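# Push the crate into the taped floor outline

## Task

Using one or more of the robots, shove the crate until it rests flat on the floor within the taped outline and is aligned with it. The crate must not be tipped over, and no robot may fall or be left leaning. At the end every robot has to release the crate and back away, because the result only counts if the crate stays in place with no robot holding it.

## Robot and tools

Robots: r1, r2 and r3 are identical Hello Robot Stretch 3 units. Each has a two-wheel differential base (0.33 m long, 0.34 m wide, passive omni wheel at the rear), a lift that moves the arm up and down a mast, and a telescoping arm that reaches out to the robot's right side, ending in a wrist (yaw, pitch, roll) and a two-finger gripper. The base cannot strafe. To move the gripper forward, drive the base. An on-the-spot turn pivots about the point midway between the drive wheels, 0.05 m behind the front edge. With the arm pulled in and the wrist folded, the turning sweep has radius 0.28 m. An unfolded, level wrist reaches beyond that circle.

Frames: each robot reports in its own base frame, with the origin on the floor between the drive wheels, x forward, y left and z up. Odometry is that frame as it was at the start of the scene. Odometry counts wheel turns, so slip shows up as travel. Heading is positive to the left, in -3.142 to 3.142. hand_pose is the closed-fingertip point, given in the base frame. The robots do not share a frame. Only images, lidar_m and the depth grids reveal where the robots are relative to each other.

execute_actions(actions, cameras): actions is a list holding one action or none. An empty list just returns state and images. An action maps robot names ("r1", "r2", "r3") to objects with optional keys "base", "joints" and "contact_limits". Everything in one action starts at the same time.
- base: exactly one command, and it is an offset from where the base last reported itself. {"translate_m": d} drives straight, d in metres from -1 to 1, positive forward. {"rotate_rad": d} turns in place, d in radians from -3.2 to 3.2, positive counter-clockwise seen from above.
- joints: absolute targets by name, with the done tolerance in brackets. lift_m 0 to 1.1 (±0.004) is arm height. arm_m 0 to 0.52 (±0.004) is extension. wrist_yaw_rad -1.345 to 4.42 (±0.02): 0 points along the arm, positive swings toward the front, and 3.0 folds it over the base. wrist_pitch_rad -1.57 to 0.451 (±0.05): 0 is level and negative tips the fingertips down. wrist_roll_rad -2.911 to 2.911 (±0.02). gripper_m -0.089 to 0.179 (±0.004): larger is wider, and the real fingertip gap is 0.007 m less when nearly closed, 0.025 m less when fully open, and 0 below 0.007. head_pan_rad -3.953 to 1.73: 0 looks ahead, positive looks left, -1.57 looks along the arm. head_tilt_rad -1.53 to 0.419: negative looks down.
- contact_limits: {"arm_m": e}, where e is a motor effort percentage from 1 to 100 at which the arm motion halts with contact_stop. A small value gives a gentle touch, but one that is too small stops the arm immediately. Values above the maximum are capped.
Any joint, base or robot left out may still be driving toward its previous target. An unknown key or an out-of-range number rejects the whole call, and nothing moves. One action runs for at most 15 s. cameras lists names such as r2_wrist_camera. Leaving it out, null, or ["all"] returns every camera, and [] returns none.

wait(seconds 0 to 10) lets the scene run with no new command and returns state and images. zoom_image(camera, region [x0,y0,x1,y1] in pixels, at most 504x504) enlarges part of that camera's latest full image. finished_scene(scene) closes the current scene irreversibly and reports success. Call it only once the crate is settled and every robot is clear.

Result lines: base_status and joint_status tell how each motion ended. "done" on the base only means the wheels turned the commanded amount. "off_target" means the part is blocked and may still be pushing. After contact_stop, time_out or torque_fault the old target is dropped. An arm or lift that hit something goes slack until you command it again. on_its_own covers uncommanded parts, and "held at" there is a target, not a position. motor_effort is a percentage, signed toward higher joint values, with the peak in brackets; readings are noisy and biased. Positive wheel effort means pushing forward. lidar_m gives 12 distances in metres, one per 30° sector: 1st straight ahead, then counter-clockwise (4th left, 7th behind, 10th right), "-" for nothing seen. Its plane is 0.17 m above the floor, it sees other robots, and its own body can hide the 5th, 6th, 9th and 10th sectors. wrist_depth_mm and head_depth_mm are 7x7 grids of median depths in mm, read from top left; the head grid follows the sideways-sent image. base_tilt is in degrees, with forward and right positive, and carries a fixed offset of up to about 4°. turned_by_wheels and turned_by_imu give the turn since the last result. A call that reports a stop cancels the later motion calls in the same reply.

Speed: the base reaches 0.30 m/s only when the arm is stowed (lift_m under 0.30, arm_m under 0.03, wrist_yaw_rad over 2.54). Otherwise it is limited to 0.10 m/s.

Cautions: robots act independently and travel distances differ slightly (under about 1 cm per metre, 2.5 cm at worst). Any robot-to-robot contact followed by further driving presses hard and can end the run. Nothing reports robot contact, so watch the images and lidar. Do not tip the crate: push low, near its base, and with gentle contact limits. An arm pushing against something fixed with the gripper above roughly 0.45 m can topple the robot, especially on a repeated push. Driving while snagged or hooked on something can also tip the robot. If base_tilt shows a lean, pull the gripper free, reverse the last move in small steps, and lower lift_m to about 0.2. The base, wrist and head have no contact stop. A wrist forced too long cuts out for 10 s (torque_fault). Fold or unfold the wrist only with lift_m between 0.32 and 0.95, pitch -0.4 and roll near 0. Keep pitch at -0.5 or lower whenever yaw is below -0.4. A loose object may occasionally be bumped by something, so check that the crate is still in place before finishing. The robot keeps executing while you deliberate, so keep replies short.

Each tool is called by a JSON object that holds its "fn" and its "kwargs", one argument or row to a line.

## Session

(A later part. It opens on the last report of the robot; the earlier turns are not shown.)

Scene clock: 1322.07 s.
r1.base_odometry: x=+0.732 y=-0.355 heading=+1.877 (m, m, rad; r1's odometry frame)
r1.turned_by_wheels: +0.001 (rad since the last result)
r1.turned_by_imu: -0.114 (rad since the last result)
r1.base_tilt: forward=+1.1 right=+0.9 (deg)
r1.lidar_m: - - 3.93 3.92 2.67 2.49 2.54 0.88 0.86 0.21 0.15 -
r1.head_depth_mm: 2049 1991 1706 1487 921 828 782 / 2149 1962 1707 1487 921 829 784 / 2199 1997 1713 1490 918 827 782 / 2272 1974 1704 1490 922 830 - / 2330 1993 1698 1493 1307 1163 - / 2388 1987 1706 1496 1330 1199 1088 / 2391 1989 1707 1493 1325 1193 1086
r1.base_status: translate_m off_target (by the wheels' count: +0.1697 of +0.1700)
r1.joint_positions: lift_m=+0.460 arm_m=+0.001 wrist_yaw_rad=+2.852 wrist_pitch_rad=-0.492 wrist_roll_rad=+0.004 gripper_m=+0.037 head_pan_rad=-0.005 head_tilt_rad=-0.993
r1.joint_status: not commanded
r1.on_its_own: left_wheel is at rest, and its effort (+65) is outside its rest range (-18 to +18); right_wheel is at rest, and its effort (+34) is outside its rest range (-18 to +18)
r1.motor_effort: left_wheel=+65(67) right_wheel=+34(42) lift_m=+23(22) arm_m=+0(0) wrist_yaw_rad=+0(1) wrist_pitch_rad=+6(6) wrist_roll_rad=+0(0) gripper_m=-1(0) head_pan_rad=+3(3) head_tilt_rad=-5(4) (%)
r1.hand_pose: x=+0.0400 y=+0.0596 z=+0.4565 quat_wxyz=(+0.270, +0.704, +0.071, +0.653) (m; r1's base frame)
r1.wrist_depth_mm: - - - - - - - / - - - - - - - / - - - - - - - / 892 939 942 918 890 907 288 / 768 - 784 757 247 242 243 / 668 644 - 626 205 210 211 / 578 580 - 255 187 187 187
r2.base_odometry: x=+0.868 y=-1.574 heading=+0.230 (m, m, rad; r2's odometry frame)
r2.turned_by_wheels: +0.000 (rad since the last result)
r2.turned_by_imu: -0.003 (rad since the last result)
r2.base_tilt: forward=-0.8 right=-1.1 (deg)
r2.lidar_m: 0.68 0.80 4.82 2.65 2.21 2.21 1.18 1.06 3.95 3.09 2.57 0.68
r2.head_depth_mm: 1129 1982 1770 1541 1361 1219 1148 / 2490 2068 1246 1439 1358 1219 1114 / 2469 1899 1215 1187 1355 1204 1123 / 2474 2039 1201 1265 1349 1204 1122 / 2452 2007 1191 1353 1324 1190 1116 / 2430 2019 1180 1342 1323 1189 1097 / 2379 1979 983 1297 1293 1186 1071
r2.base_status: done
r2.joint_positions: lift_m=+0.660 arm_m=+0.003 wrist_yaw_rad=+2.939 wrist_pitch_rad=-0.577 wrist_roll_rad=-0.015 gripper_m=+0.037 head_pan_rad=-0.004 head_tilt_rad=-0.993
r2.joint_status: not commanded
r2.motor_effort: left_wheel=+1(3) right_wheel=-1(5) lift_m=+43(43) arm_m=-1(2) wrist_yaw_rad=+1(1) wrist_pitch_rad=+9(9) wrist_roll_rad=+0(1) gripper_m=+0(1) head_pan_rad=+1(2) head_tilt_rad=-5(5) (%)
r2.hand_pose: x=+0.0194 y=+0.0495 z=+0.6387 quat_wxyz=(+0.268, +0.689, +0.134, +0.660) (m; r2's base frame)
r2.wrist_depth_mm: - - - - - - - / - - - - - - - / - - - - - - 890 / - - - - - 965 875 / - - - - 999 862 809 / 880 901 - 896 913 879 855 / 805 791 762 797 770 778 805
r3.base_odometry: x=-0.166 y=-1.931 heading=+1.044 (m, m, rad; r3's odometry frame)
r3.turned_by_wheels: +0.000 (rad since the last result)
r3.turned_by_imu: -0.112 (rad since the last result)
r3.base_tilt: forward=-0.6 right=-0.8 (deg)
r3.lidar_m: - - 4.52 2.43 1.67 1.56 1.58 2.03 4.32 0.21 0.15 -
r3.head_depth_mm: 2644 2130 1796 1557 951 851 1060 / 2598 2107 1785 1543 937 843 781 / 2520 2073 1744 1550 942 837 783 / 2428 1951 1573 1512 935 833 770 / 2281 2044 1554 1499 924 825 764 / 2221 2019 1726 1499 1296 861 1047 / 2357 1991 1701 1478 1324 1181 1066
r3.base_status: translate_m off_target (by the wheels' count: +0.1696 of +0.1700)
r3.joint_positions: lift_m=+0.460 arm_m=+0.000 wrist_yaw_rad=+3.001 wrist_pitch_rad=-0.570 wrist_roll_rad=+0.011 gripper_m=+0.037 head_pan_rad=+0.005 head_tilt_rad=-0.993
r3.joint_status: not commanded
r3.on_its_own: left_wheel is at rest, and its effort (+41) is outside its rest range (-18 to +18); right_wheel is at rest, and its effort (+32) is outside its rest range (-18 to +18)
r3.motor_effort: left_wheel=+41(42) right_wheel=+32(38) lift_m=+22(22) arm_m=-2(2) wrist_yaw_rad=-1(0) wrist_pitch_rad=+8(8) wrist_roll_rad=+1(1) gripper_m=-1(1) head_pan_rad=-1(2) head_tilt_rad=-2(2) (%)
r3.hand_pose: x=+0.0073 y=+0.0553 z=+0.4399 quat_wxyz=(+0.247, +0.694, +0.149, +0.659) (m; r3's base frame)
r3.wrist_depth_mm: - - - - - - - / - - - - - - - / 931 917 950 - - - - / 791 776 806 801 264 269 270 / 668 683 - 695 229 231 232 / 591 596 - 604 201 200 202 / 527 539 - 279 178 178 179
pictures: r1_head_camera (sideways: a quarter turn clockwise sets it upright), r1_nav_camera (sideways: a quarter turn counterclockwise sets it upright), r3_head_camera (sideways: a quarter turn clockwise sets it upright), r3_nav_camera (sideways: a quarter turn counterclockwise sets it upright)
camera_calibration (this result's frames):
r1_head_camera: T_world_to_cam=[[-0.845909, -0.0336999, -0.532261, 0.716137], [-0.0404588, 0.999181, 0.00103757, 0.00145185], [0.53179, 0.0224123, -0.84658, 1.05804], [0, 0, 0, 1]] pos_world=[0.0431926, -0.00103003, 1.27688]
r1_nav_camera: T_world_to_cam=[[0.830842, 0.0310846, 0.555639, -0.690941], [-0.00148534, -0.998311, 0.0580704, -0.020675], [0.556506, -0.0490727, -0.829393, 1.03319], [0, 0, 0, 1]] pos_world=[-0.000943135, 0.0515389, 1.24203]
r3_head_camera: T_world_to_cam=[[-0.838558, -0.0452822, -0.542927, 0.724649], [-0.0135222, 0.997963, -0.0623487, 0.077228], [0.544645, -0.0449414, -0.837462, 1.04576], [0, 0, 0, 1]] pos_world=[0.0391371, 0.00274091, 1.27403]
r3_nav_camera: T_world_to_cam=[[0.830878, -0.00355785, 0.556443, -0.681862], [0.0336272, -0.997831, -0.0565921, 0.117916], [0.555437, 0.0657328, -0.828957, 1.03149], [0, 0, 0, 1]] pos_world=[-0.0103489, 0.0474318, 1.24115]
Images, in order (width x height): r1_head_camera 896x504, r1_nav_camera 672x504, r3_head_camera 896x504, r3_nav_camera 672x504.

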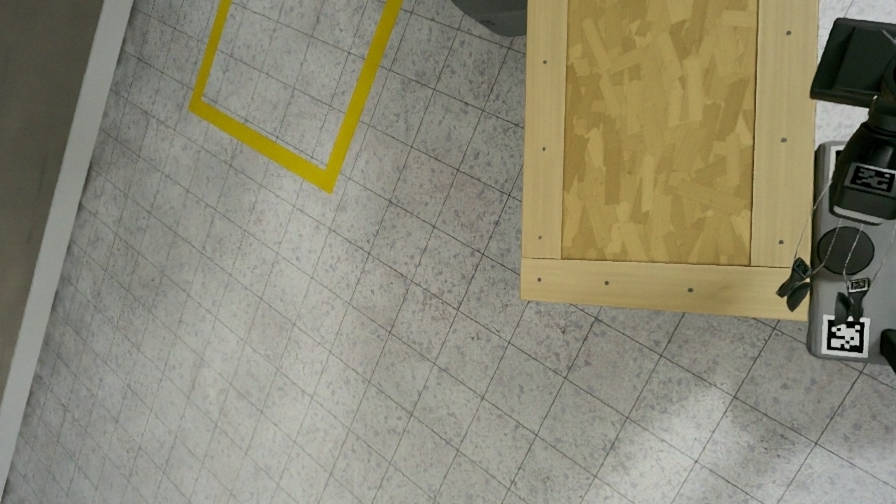

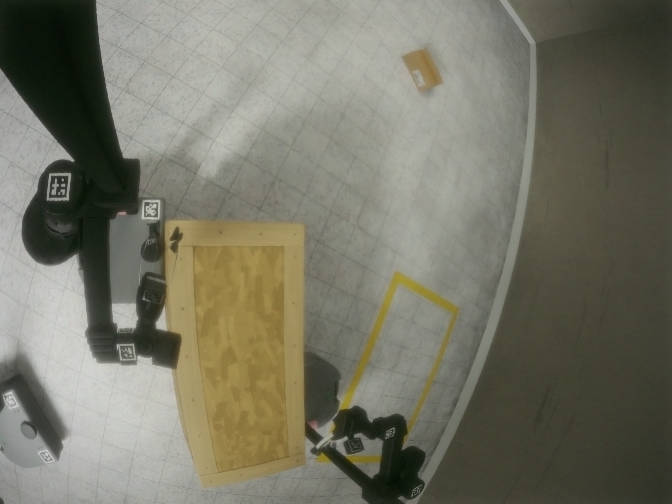

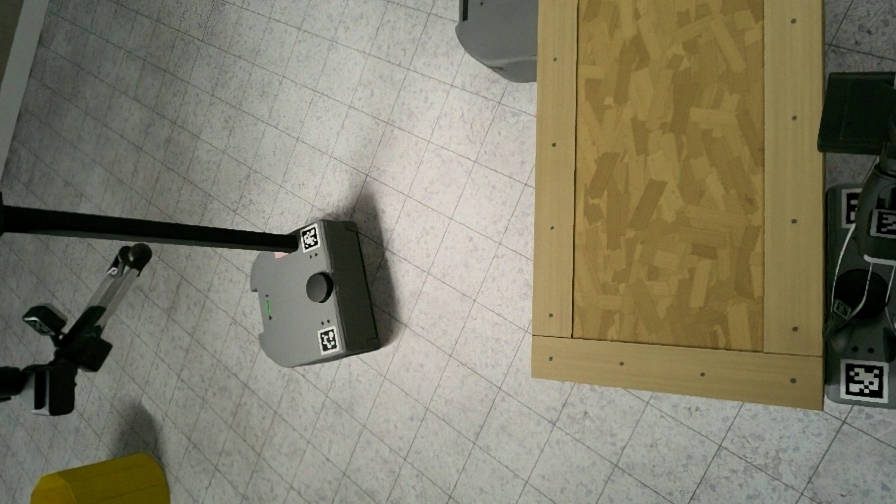

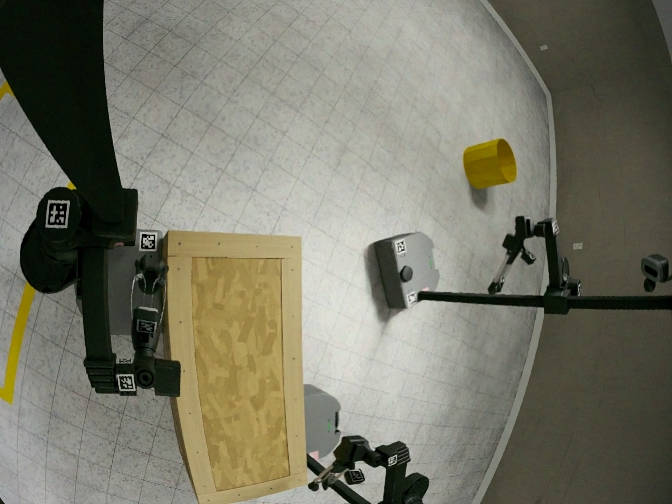

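{"fn": "execute_actions", "kwargs": {
  "actions": [
    {"r3":{"base":{"translate_m":0.35}},"r1":{"base":{"translate_m":0.35}}}
  ],
  "cameras": ["r3_nav_camera","r1_nav_camera","r1_head_camera"]
}}

Scene clock: 1338.50 s.
r1.base_odometry: x=+0.626 y=-0.021 heading=+1.877 (m, m, rad; r1's odometry frame)
r1.turned_by_wheels: +0.000 (rad since the last result)
r1.turned_by_imu: -0.233 (rad since the last result)
r1.base_tilt: forward=+1.1 right=+0.9 (deg)
r1.lidar_m: - - 3.88 3.86 3.03 2.53 2.53 2.82 0.94 0.21 0.15 -
r1.head_depth_mm: 1987 1976 1682 1483 916 828 780 / 2059 1982 1688 1482 920 827 783 / 2095 1978 1698 1484 921 830 783 / 2172 1983 1707 1491 918 829 - / 2190 1986 1713 1496 1303 1162 - / 2217 1988 1706 1492 1328 1192 1084 / 2265 1994 1700 1487 1324 1190 1084
r1.base_status: translate_m off_target (by the wheels' count: +0.3497 of +0.3500)
r1.joint_positions: lift_m=+0.460 arm_m=+0.001 wrist_yaw_rad=+2.852 wrist_pitch_rad=-0.492 wrist_roll_rad=+0.004 gripper_m=+0.037 head_pan_rad=-0.005 head_tilt_rad=-0.993
r1.joint_status: not commanded
r1.on_its_own: left_wheel is at rest, and its effort (+64) is outside its rest range (-18 to +18); right_wheel is at rest, and its effort (+35) is outside its rest range (-18 to +18)
r1.motor_effort: left_wheel=+64(67) right_wheel=+35(43) lift_m=+23(22) arm_m=+0(0) wrist_yaw_rad=+1(1) wrist_pitch_rad=+6(6) wrist_roll_rad=+0(0) gripper_m=+0(0) head_pan_rad=+3(3) head_tilt_rad=-4(5) (%)
r1.hand_pose: x=+0.0400 y=+0.0596 z=+0.4565 quat_wxyz=(+0.270, +0.704, +0.071, +0.653) (m; r1's base frame)
r1.wrist_depth_mm: - - - - - - - / - - - - - - - / - - - - - - - / 898 937 912 896 893 895 287 / 760 - 794 763 248 242 239 / 659 667 - 606 207 211 211 / 591 585 - 255 186 188 186
r2.base_odometry: x=+0.868 y=-1.574 heading=+0.230 (m, m, rad; r2's odometry frame)
r2.turned_by_wheels: +0.000 (rad since the last result)
r2.turned_by_imu: -0.002 (rad since the last result)
r2.base_tilt: forward=-0.7 right=-1.1 (deg)
r2.lidar_m: 0.58 0.79 4.81 2.66 2.21 2.20 1.17 1.06 3.95 3.08 2.57 0.57
r2.head_depth_mm: 2358 1112 1723 1537 1364 1217 1142 / 2489 1971 1194 1451 1344 1212 1116 / 2474 1915 1209 1088 1325 1207 1126 / 2442 2030 1199 1121 1333 1198 1118 / 2438 2030 1197 1284 1330 1198 1122 / 2398 1372 1188 1413 1319 1189 1097 / 2407 1978 1203 1327 1316 1184 1074
r2.base_status: not commanded
r2.joint_positions: lift_m=+0.660 arm_m=+0.003 wrist_yaw_rad=+2.939 wrist_pitch_rad=-0.577 wrist_roll_rad=-0.015 gripper_m=+0.037 head_pan_rad=-0.004 head_tilt_rad=-0.993
r2.joint_status: not commanded
r2.motor_effort: left_wheel=+1(1) right_wheel=-1(0) lift_m=+43(43) arm_m=-1(1) wrist_yaw_rad=+0(1) wrist_pitch_rad=+9(9) wrist_roll_rad=+0(0) gripper_m=-1(0) head_pan_rad=+2(2) head_tilt_rad=-4(5) (%)
r2.hand_pose: x=+0.0194 y=+0.0495 z=+0.6387 quat_wxyz=(+0.268, +0.689, +0.134, +0.660) (m; r2's base frame)
r2.wrist_depth_mm: - - - - - - - / - - - - - - - / - - - - - - - / - - - - - 988 922 / - 970 - - - 961 852 / 901 898 - 899 903 858 846 / 801 810 772 797 762 773 772
r3.base_odometry: x=+0.010 y=-1.629 heading=+1.044 (m, m, rad; r3's odometry frame)
r3.turned_by_wheels: +0.000 (rad since the last result)
r3.turned_by_imu: -0.228 (rad since the last result)
r3.base_tilt: forward=-0.6 right=-0.8 (deg)
r3.lidar_m: - - 4.38 3.68 1.94 1.63 1.63 1.82 2.95 0.21 0.15 -
r3.head_depth_mm: 2630 2123 1795 1552 944 847 1064 / 2580 2113 1776 1535 940 840 782 / 2562 2093 1753 1527 936 836 784 / 2510 2047 1741 1511 931 830 771 / 2297 1983 1515 1516 925 826 768 / 2397 1967 1504 1459 1307 859 1047 / 924 1931 1662 1480 1316 1172 1063
r3.base_status: translate_m off_target (by the wheels' count: +0.3496 of +0.3500)
r3.joint_positions: lift_m=+0.460 arm_m=+0.000 wrist_yaw_rad=+3.001 wrist_pitch_rad=-0.570 wrist_roll_rad=+0.011 gripper_m=+0.037 head_pan_rad=+0.005 head_tilt_rad=-0.993
r3.joint_status: not commanded
r3.on_its_own: left_wheel is at rest, and its effort (+41) is outside its rest range (-18 to +18); right_wheel is at rest, and its effort (+32) is outside its rest range (-18 to +18)
r3.motor_effort: left_wheel=+41(42) right_wheel=+32(39) lift_m=+22(22) arm_m=-2(2) wrist_yaw_rad=-1(2) wrist_pitch_rad=+8(8) wrist_roll_rad=+1(1) gripper_m=+0(1) head_pan_rad=+0(0) head_tilt_rad=-2(2) (%)
r3.hand_pose: x=+0.0073 y=+0.0553 z=+0.4399 quat_wxyz=(+0.247, +0.694, +0.149, +0.659) (m; r3's base frame)
r3.wrist_depth_mm: - - - - - - - / - - - - - - - / 928 912 949 - - - - / 784 780 811 804 263 266 272 / 675 678 - 698 228 229 233 / 586 595 - 613 202 201 203 / 526 545 - 278 177 178 179
pictures: r1_head_camera (sideways: a quarter turn clockwise sets it upright), r1_nav_camera (sideways: a quarter turn counterclockwise sets it upright), r3_nav_camera (sideways: a quarter turn counterclockwise sets it upright)
camera_calibration (this result's frames):
r1_head_camera: T_world_to_cam=[[-0.845909, -0.0336999, -0.532261, 0.716137], [-0.0404589, 0.999181, 0.00103758, 0.00145185], [0.53179, 0.0224124, -0.84658, 1.05804], [0, 0, 0, 1]] pos_world=[0.0431926, -0.00103003, 1.27688]
r1_nav_camera: T_world_to_cam=[[0.830842, 0.0310847, 0.555639, -0.690941], [-0.00148525, -0.998311, 0.0580704, -0.020675], [0.556506, -0.0490726, -0.829393, 1.03319], [0, 0, 0, 1]] pos_world=[-0.000943147, 0.0515389, 1.24203]
r3_nav_camera: T_world_to_cam=[[0.830879, -0.00355794, 0.556442, -0.681862], [0.0336271, -0.997831, -0.0565921, 0.117916], [0.555437, 0.0657327, -0.828957, 1.03149], [0, 0, 0, 1]] pos_world=[-0.0103489, 0.0474318, 1.24115]
Images, in order (width x height): r1_head_camera 896x504, r1_nav_camera 672x504, r3_nav_camera 672x504.

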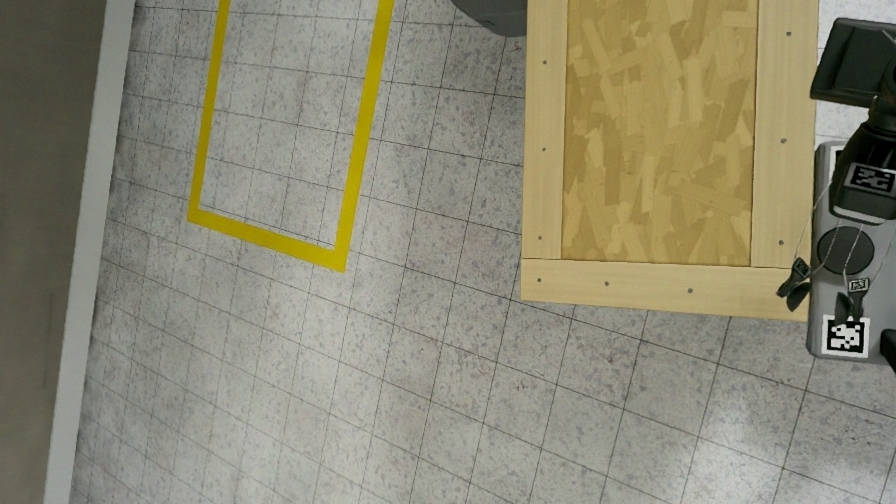

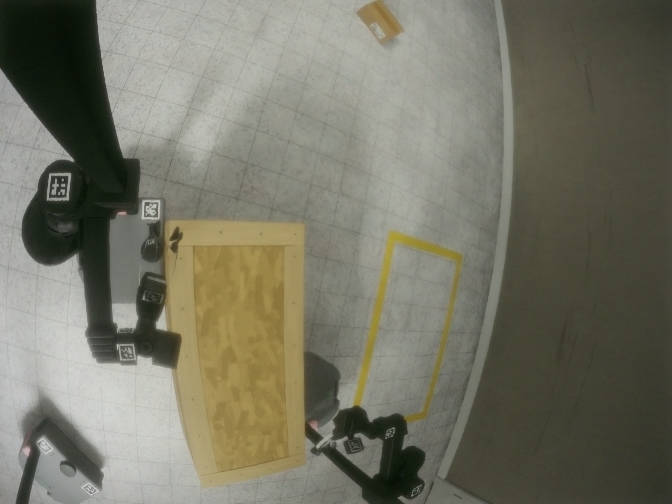

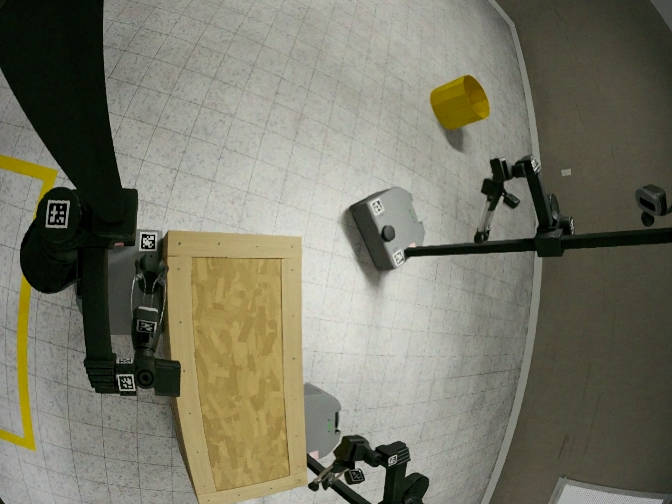

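{"fn": "execute_actions", "kwargs": {
  "actions": [
    {"r3":{"base":{"translate_m":0.31}},"r1":{"base":{"translate_m":0.31}}}
  ],
  "cameras": ["r3_nav_camera","r1_nav_camera","r1_head_camera","r2_nav_camera"]
}}

Scene clock: 1376.53 s.
r1.base_odometry: x=+0.533 y=+0.274 heading=+1.878 (m, m, rad; r1's odometry frame)
r1.turned_by_wheels: +0.001 (rad since the last result)
r1.turned_by_imu: -0.207 (rad since the last result)
r1.base_tilt: forward=+1.2 right=+0.8 (deg)
r1.lidar_m: - - 3.97 3.80 3.67 2.67 2.57 2.66 1.00 0.21 0.15 -
r1.head_depth_mm: 2017 2008 1706 1491 920 829 784 / 2021 1978 1707 1482 920 831 781 / 2033 1977 1697 1495 923 832 783 / 2045 1977 1700 1488 920 829 - / 2065 1996 1707 1489 1303 1159 - / 2064 1990 1715 1494 1332 1194 1088 / 2069 1987 1712 1492 1324 1193 1084
r1.base_status: translate_m off_target (by the wheels' count: +0.3097 of +0.3100)
r1.joint_positions: lift_m=+0.460 arm_m=+0.001 wrist_yaw_rad=+2.852 wrist_pitch_rad=-0.492 wrist_roll_rad=+0.004 gripper_m=+0.037 head_pan_rad=-0.005 head_tilt_rad=-0.993
r1.joint_status: not commanded
r1.on_its_own: left_wheel is at rest, and its effort (+63) is outside its rest range (-18 to +18); right_wheel is at rest, and its effort (+30) is outside its rest range (-18 to +18)
r1.motor_effort: left_wheel=+63(67) right_wheel=+30(43) lift_m=+23(22) arm_m=+0(0) wrist_yaw_rad=+1(0) wrist_pitch_rad=+7(7) wrist_roll_rad=+0(0) gripper_m=+0(0) head_pan_rad=+3(2) head_tilt_rad=-4(4) (%)
r1.hand_pose: x=+0.0400 y=+0.0596 z=+0.4565 quat_wxyz=(+0.270, +0.704, +0.071, +0.653) (m; r1's base frame)
r1.wrist_depth_mm: - - - - - - - / - - - - - - - / - - - - - - - / 899 926 924 902 891 902 285 / 771 - 798 769 245 243 241 / 652 652 - 620 206 212 211 / 591 581 - 256 186 187 186
r2.base_odometry: x=+0.868 y=-1.574 heading=+0.230 (m, m, rad; r2's odometry frame)
r2.turned_by_wheels: +0.000 (rad since the last result)
r2.turned_by_imu: -0.002 (rad since the last result)
r2.base_tilt: forward=-0.7 right=-1.0 (deg)
r2.lidar_m: 0.47 0.78 4.82 2.65 2.21 2.20 1.18 1.07 3.95 3.09 2.57 0.47
r2.head_depth_mm: 2390 1939 1699 1516 1360 1217 1146 / 2508 1108 1187 1318 1352 1215 1115 / 2504 1946 1205 1065 1307 1208 1121 / 2471 2030 1196 1061 1297 1201 1119 / 2442 2011 1197 1167 1327 1191 1117 / 2401 1384 1198 1422 1321 1197 1095 / 2403 1976 1252 1373 1311 1177 1071
r2.base_status: not commanded
r2.joint_positions: lift_m=+0.660 arm_m=+0.003 wrist_yaw_rad=+2.939 wrist_pitch_rad=-0.577 wrist_roll_rad=-0.015 gripper_m=+0.037 head_pan_rad=-0.004 head_tilt_rad=-0.993
r2.joint_status: not commanded
r2.motor_effort: left_wheel=+1(1) right_wheel=+0(0) lift_m=+43(43) arm_m=-2(2) wrist_yaw_rad=+1(0) wrist_pitch_rad=+9(9) wrist_roll_rad=+0(0) gripper_m=+1(0) head_pan_rad=+2(2) head_tilt_rad=-5(5) (%)
r2.hand_pose: x=+0.0194 y=+0.0495 z=+0.6387 quat_wxyz=(+0.268, +0.689, +0.134, +0.660) (m; r2's base frame)
r2.wrist_depth_mm: - - - - - - - / - - - - - - - / - - - - - - - / - - - - - - 892 / - 959 - - - - 928 / 898 897 - 892 900 876 838 / 783 788 778 779 777 771 761
r3.base_odometry: x=+0.166 y=-1.361 heading=+1.045 (m, m, rad; r3's odometry frame)
r3.turned_by_wheels: +0.001 (rad since the last result)
r3.turned_by_imu: -0.203 (rad since the last result)
r3.base_tilt: forward=-0.6 right=-0.9 (deg)
r3.lidar_m: - - 4.51 4.32 2.40 1.77 1.70 1.76 2.40 0.21 0.15 -
r3.head_depth_mm: 2623 2127 1795 1548 948 849 1060 / 2557 2121 1771 1538 940 843 780 / 2565 2089 1754 1527 935 837 781 / 2508 2059 1725 1515 933 836 770 / 2499 2032 1727 1501 923 825 768 / 2443 2031 1467 1439 1297 862 1039 / 928 1830 1665 1371 1320 1171 1066
r3.base_status: translate_m off_target (by the wheels' count: +0.3096 of +0.3100)
r3.joint_positions: lift_m=+0.460 arm_m=+0.000 wrist_yaw_rad=+3.001 wrist_pitch_rad=-0.570 wrist_roll_rad=+0.011 gripper_m=+0.037 head_pan_rad=+0.005 head_tilt_rad=-0.993
r3.joint_status: not commanded
r3.on_its_own: left_wheel is at rest, and its effort (+41) is outside its rest range (-18 to +18); right_wheel is at rest, and its effort (+30) is outside its rest range (-18 to +18)
r3.motor_effort: left_wheel=+41(43) right_wheel=+30(39) lift_m=+22(22) arm_m=-2(2) wrist_yaw_rad=-1(0) wrist_pitch_rad=+8(8) wrist_roll_rad=+1(1) gripper_m=+0(0) head_pan_rad=-2(2) head_tilt_rad=-2(2) (%)
r3.hand_pose: x=+0.0073 y=+0.0553 z=+0.4399 quat_wxyz=(+0.247, +0.694, +0.149, +0.659) (m; r3's base frame)
r3.wrist_depth_mm: - - - - - - - / - - - - - - - / 926 913 974 - - - 774 / 787 801 800 796 263 268 270 / 691 677 - 694 228 230 233 / 587 596 - 614 202 200 202 / 524 539 - 280 178 178 178
pictures: r1_head_camera (sideways: a quarter turn clockwise sets it upright), r1_nav_camera (sideways: a quarter turn counterclockwise sets it upright), r2_nav_camera (sideways: a quarter turn counterclockwise sets it upright), r3_nav_camera (sideways: a quarter turn counterclockwise sets it upright)
camera_calibration (this result's frames):
r1_head_camera: T_world_to_cam=[[-0.845909, -0.0337, -0.532261, 0.716137], [-0.040459, 0.999181, 0.00103757, 0.00145185], [0.53179, 0.0224124, -0.84658, 1.05804], [0, 0, 0, 1]] pos_world=[0.0431926, -0.00103003, 1.27688]
r1_nav_camera: T_world_to_cam=[[0.830842, 0.0310847, 0.555639, -0.690941], [-0.00148519, -0.998311, 0.0580704, -0.020675], [0.556506, -0.0490726, -0.829393, 1.03319], [0, 0, 0, 1]] pos_world=[-0.000943143, 0.0515389, 1.24203]
r2_nav_camera: T_world_to_cam=[[0.837509, 0.0403848, 0.544929, -0.673201], [0.0425243, -0.999058, 0.00868409, 0.0469005], [0.544766, 0.0158997, -0.838437, 1.0447], [0, 0, 0, 1]] pos_world=[-0.00730166, 0.0574328, 1.24236]
r3_nav_camera: T_world_to_cam=[[0.830879, -0.00355774, 0.556442, -0.681862], [0.0336274, -0.997831, -0.0565921, 0.117916], [0.555437, 0.0657329, -0.828957, 1.03149], [0, 0, 0, 1]] pos_world=[-0.0103489, 0.0474318, 1.24115]
Images, in order (width x height): r1_head_camera 896x504, r1_nav_camera 672x504, r2_nav_camera 672x504, r3_nav_camera 672x504.

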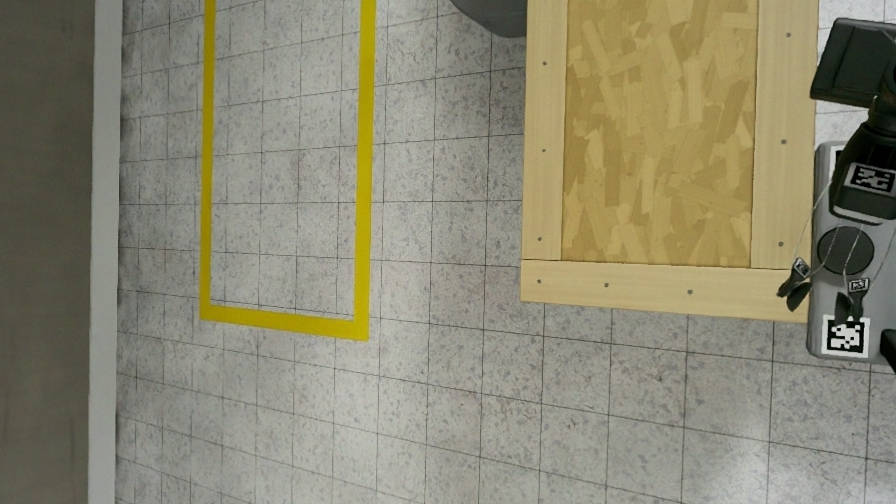

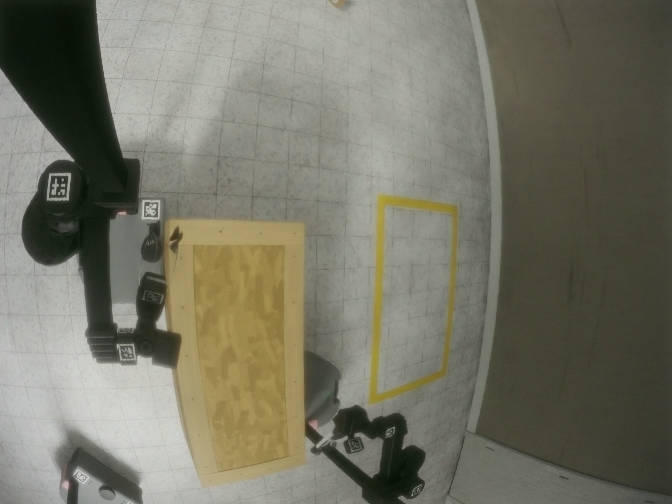

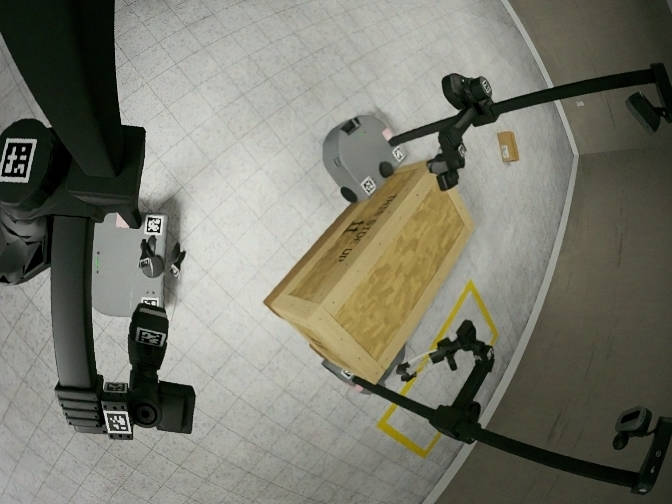

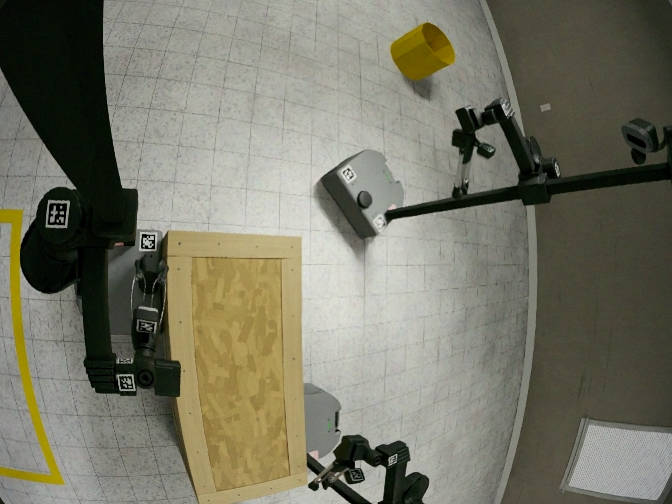

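{"fn": "execute_actions", "kwargs": {
  "actions": [
    {"r3":{"base":{"translate_m":-0.45},"joints":{"lift_m":0.28}},"r2":{"base":{"translate_m":0.25}},"r1":{"base":{"translate_m":-0.01}}}
  ],
  "cameras": []
}}

{"fn": "execute_actions", "kwargs": {
  "actions": [
    {"r3":{"base":{"rotate_rad":0.635}},"r2":{"base":{"rotate_rad":-0.74}}}
  ],
  "cameras": ["r2_head_camera","r2_nav_camera","r3_head_camera"]
}}

Scene clock: 1455.00 s.
r1.base_odometry: x=+0.536 y=+0.264 heading=+1.878 (m, m, rad; r1's odometry frame)
r1.turned_by_wheels: +0.000 (rad since the last result)
r1.turned_by_imu: -0.001 (rad since the last result)
r1.base_tilt: forward=+1.1 right=+0.8 (deg)
r1.lidar_m: - - 3.98 3.80 3.62 2.66 2.56 2.65 0.79 0.24 0.15 -
r1.head_depth_mm: 2038 1987 1505 1463 919 828 1041 / 2048 1980 1701 1491 922 829 783 / 2061 1990 1697 1491 919 828 783 / 2056 1975 1707 1484 921 829 - / 2065 1992 1705 1486 1303 1158 - / 2076 1973 1686 1503 1330 1191 1087 / 2075 1973 1698 1492 1325 1194 1085
r1.base_status: done
r1.joint_positions: lift_m=+0.460 arm_m=+0.001 wrist_yaw_rad=+2.852 wrist_pitch_rad=-0.492 wrist_roll_rad=+0.004 gripper_m=+0.037 head_pan_rad=-0.005 head_tilt_rad=-0.993
r1.joint_status: not commanded
r1.motor_effort: left_wheel=+1(55) right_wheel=-1(29) lift_m=+22(22) arm_m=+0(0) wrist_yaw_rad=+1(1) wrist_pitch_rad=+6(6) wrist_roll_rad=+0(0) gripper_m=+0(0) head_pan_rad=+3(3) head_tilt_rad=-4(4) (%)
r1.hand_pose: x=+0.0400 y=+0.0596 z=+0.4565 quat_wxyz=(+0.270, +0.704, +0.071, +0.653) (m; r1's base frame)
r1.wrist_depth_mm: - - - - - - - / - - - - - - - / - - - - - - - / 901 963 890 897 888 890 287 / 777 - 793 742 248 244 241 / 657 651 - 617 206 213 211 / 582 583 - 317 186 187 186
r2.base_odometry: x=+1.111 y=-1.517 heading=+0.230 (m, m, rad; r2's odometry frame)
r2.turned_by_wheels: +0.000 (rad since the last result)
r2.turned_by_imu: -0.001 (rad since the last result)
r2.base_tilt: forward=-0.7 right=-1.1 (deg)
r2.lidar_m: 0.27 0.43 4.66 2.88 2.40 2.40 1.32 1.30 4.12 2.84 2.38 0.24
r2.head_depth_mm: 2283 2088 1507 1516 1354 1222 1141 / 2399 2069 1763 1535 982 1211 1114 / 2485 2040 1749 1049 934 1170 1126 / 2465 2033 1737 1045 938 1162 1122 / 2443 2033 1186 1039 1000 1196 1118 / 2389 2017 1180 1046 1290 1188 1094 / 2400 1985 1170 1123 1275 1178 1073
r2.base_status: done
r2.joint_positions: lift_m=+0.660 arm_m=+0.003 wrist_yaw_rad=+2.939 wrist_pitch_rad=-0.577 wrist_roll_rad=-0.015 gripper_m=+0.037 head_pan_rad=-0.004 head_tilt_rad=-0.993
r2.joint_status: not commanded
r2.motor_effort: left_wheel=+0(5) right_wheel=-1(3) lift_m=+43(43) arm_m=-2(1) wrist_yaw_rad=+0(1) wrist_pitch_rad=+9(9) wrist_roll_rad=+0(0) gripper_m=+0(0) head_pan_rad=+2(2) head_tilt_rad=-5(5) (%)
r2.hand_pose: x=+0.0194 y=+0.0495 z=+0.6387 quat_wxyz=(+0.268, +0.689, +0.134, +0.660) (m; r2's base frame)
r2.wrist_depth_mm: - - - - - - 530 / - - - - - - - / - - - - - - 741 / - - - - 998 951 617 / - 961 - - 978 848 528 / 875 886 - 887 921 852 463 / 792 796 765 777 762 735 416
r3.base_odometry: x=-0.060 y=-1.751 heading=+1.045 (m, m, rad; r3's odometry frame)
r3.turned_by_wheels: +0.000 (rad since the last result)
r3.turned_by_imu: -0.002 (rad since the last result)
r3.base_tilt: forward=-0.6 right=-0.8 (deg)
r3.lidar_m: 0.50 0.52 4.49 4.31 1.75 1.30 1.25 1.29 1.76 4.47 0.72 0.52
r3.head_depth_mm: 2607 2061 1556 1075 1293 1223 1102 / 2591 2110 1773 1069 1289 1220 1109 / 2512 2045 1739 1062 1279 1206 1121 / 2493 2066 1732 1047 1279 1202 1113 / 2396 1933 1486 1046 1259 1191 1105 / 2252 2044 1539 1494 1328 1186 1090 / 976 1987 1662 1480 1312 1179 1061
r3.base_status: done
r3.joint_positions: lift_m=+0.280 arm_m=+0.000 wrist_yaw_rad=+3.001 wrist_pitch_rad=-0.570 wrist_roll_rad=+0.011 gripper_m=+0.037 head_pan_rad=+0.005 head_tilt_rad=-0.993
r3.joint_status: all done
r3.motor_effort: left_wheel=-1(37) right_wheel=+0(30) lift_m=+12(21) arm_m=-2(2) wrist_yaw_rad=+0(1) wrist_pitch_rad=+8(8) wrist_roll_rad=+1(1) gripper_m=+0(0) head_pan_rad=-1(0) head_tilt_rad=-2(2) (%)
r3.hand_pose: x=+0.0073 y=+0.0553 z=+0.2605 quat_wxyz=(+0.247, +0.694, +0.149, +0.659) (m; r3's base frame)
r3.wrist_depth_mm: - - - - - - - / 794 - 840 845 867 870 882 / 643 646 666 677 686 695 704 / 551 543 550 565 566 572 579 / 470 487 - - 495 487 493 / - - - - 438 427 432 / - - - - 378 377 380
pictures: none
No camera images: the call's "cameras" was empty. Leave "cameras" out to get every camera's image.

Scene clock: 1457.17 s.
r1.base_odometry: x=+0.536 y=+0.264 heading=+1.878 (m, m, rad; r1's odometry frame)
r1.turned_by_wheels: +0.000 (rad since the last result)
r1.turned_by_imu: +0.000 (rad since the last result)
r1.base_tilt: forward=+1.2 right=+0.9 (deg)
r1.lidar_m: - - 3.95 3.81 3.64 2.66 2.56 2.65 0.69 0.24 0.15 -
r1.head_depth_mm: 2039 1974 1480 1437 917 827 1042 / 2047 1983 1698 1485 924 828 785 / 2058 1989 1692 1491 920 830 782 / 2075 1982 1698 1490 922 828 - / 2061 1982 1690 1491 1306 1161 - / 2099 1999 1709 1491 1320 1190 1083 / 2081 1995 1706 1500 1330 1199 1088
r1.base_status: not commanded
r1.joint_positions: lift_m=+0.460 arm_m=+0.001 wrist_yaw_rad=+2.852 wrist_pitch_rad=-0.492 wrist_roll_rad=+0.004 gripper_m=+0.037 head_pan_rad=-0.005 head_tilt_rad=-0.993
r1.joint_status: not commanded
r1.motor_effort: left_wheel=+0(0) right_wheel=-1(0) lift_m=+22(22) arm_m=+1(0) wrist_yaw_rad=+0(0) wrist_pitch_rad=+6(6) wrist_roll_rad=+0(0) gripper_m=-1(0) head_pan_rad=+3(2) head_tilt_rad=-4(5) (%)
r1.hand_pose: x=+0.0400 y=+0.0596 z=+0.4565 quat_wxyz=(+0.270, +0.704, +0.071, +0.653) (m; r1's base frame)
r1.wrist_depth_mm: - - - - - - - / - - - - - - - / - - - - - - - / 900 941 899 882 926 875 287 / 793 - 791 766 246 242 244 / 680 654 - 608 206 211 210 / 584 589 - 314 186 187 187
r2.base_odometry: x=+1.111 y=-1.517 heading=-0.510 (m, m, rad; r2's odometry frame)
r2.turned_by_wheels: -0.740 (rad since the last result)
r2.turned_by_imu: -0.737 (rad since the last result)
r2.base_tilt: forward=-0.6 right=-1.3 (deg)
r2.lidar_m: 0.24 0.24 0.33 0.79 3.42 2.49 2.40 2.47 1.30 4.11 3.42 2.46
r2.head_depth_mm: 2253 2088 1779 1545 1366 1221 1141 / 2271 2055 1761 1532 1355 1214 1111 / 2257 2043 1745 1518 1340 1208 1122 / 2245 2027 1731 1509 1340 1199 1120 / 2148 1884 1588 1058 935 1159 1125 / 2176 1332 1522 1029 916 1140 1093 / 2188 1905 1678 1024 910 1141 1077
r2.base_status: done
r2.joint_positions: lift_m=+0.660 arm_m=+0.003 wrist_yaw_rad=+2.939 wrist_pitch_rad=-0.577 wrist_roll_rad=-0.015 gripper_m=+0.037 head_pan_rad=-0.004 head_tilt_rad=-0.993
r2.joint_status: not commanded
r2.motor_effort: left_wheel=+2(7) right_wheel=-3(7) lift_m=+43(43) arm_m=-2(1) wrist_yaw_rad=+1(0) wrist_pitch_rad=+9(9) wrist_roll_rad=+0(0) gripper_m=+0(0) head_pan_rad=+2(2) head_tilt_rad=-5(5) (%)
r2.hand_pose: x=+0.0194 y=+0.0495 z=+0.6387 quat_wxyz=(+0.268, +0.689, +0.134, +0.660) (m; r2's base frame)
r2.wrist_depth_mm: - - - - - - - / - - - 1000 884 - - / - - - - 696 705 - / - - - 981 607 587 591 / - 984 - - 532 502 498 / 885 880 - 880 498 439 439 / 806 788 775 771 727 395 402
r3.base_odometry: x=-0.060 y=-1.751 heading=+1.680 (m, m, rad; r3's odometry frame)
r3.turned_by_wheels: +0.635 (rad since the last result)
r3.turned_by_imu: +0.626 (rad since the last result)
r3.base_tilt: forward=-0.5 right=-0.8 (deg)
r3.lidar_m: 2.20 4.40 3.53 1.59 1.27 1.25 1.34 1.99 4.48 0.65 0.51 0.50
r3.head_depth_mm: 1027 2117 1572 1078 965 1166 1097 / 2566 2111 1594 1070 1026 1211 1110 / 2529 2084 1760 1523 1281 1201 1117 / 2240 2062 1743 1510 1341 1198 1118 / 2188 2047 1731 1506 1325 1195 1110 / 2467 2022 1713 1494 1313 1177 1088 / 2436 1989 1698 1488 1311 1173 1063
r3.base_status: done
r3.joint_positions: lift_m=+0.280 arm_m=+0.001 wrist_yaw_rad=+3.001 wrist_pitch_rad=-0.570 wrist_roll_rad=+0.011 gripper_m=+0.037 head_pan_rad=+0.005 head_tilt_rad=-0.993
r3.joint_status: not commanded
r3.motor_effort: left_wheel=-2(7) right_wheel=+3(6) lift_m=+12(12) arm_m=-2(3) wrist_yaw_rad=+0(1) wrist_pitch_rad=+8(8) wrist_roll_rad=+1(1) gripper_m=+0(0) head_pan_rad=+0(1) head_tilt_rad=-2(2) (%)
r3.hand_pose: x=+0.0073 y=+0.0553 z=+0.2605 quat_wxyz=(+0.247, +0.694, +0.149, +0.659) (m; r3's base frame)
r3.wrist_depth_mm: 949 - - - - - - / 794 - 847 847 871 876 900 / 652 647 674 676 685 696 700 / 544 549 560 565 569 573 582 / 466 490 - - 490 491 493 / - - - - 439 428 430 / - - - - 373 378 380
pictures: r2_head_camera (sideways: a quarter turn clockwise sets it upright), r2_nav_camera (sideways: a quarter turn counterclockwise sets it upright), r3_head_camera (sideways: a quarter turn clockwise sets it upright)
camera_calibration (this result's frames):
r2_head_camera: T_world_to_cam=[[-0.856267, -0.00434353, -0.516516, 0.692844], [0.0241923, 0.99853, -0.0485023, 0.060406], [0.515967, -0.0540266, -0.854903, 1.06489], [0, 0, 0, 1]] pos_world=[0.0423501, 0.000224582, 1.27117]
r2_nav_camera: T_world_to_cam=[[0.837509, 0.0403848, 0.544929, -0.673201], [0.0425243, -0.999058, 0.0086841, 0.0469005], [0.544766, 0.0158997, -0.838437, 1.0447], [0, 0, 0, 1]] pos_world=[-0.00730165, 0.0574328, 1.24236]
r3_head_camera: T_world_to_cam=[[-0.838558, -0.0452824, -0.542928, 0.724649], [-0.0135225, 0.997963, -0.0623487, 0.077228], [0.544645, -0.0449412, -0.837462, 1.04576], [0, 0, 0, 1]] pos_world=[0.0391371, 0.00274092, 1.27403]
Images, in order (width x height): r2_head_camera 896x504, r2_nav_camera 672x504, r3_head_camera 896x504.

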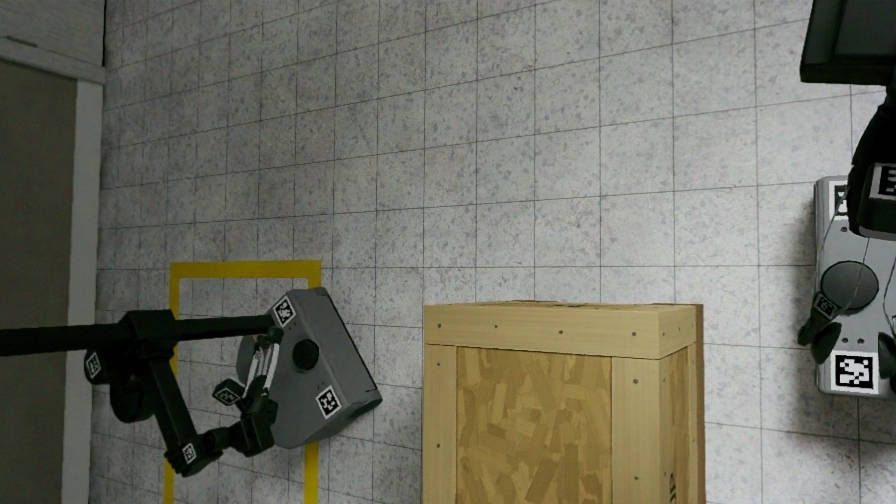

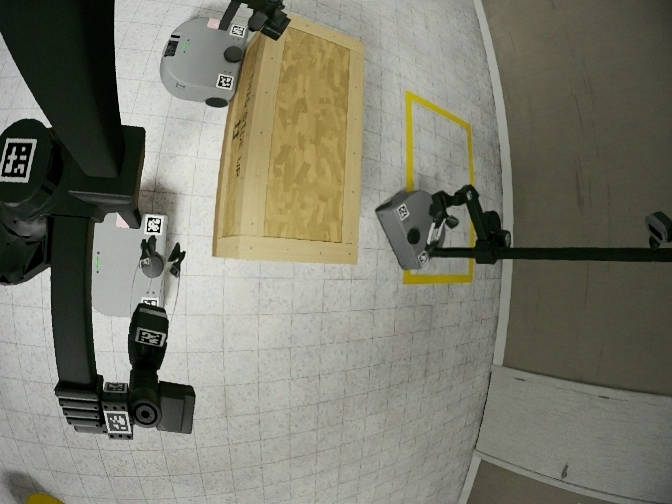

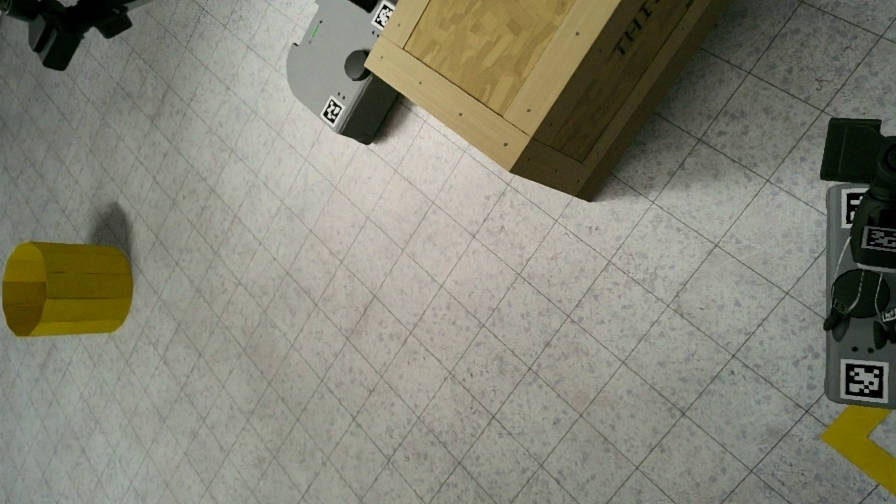

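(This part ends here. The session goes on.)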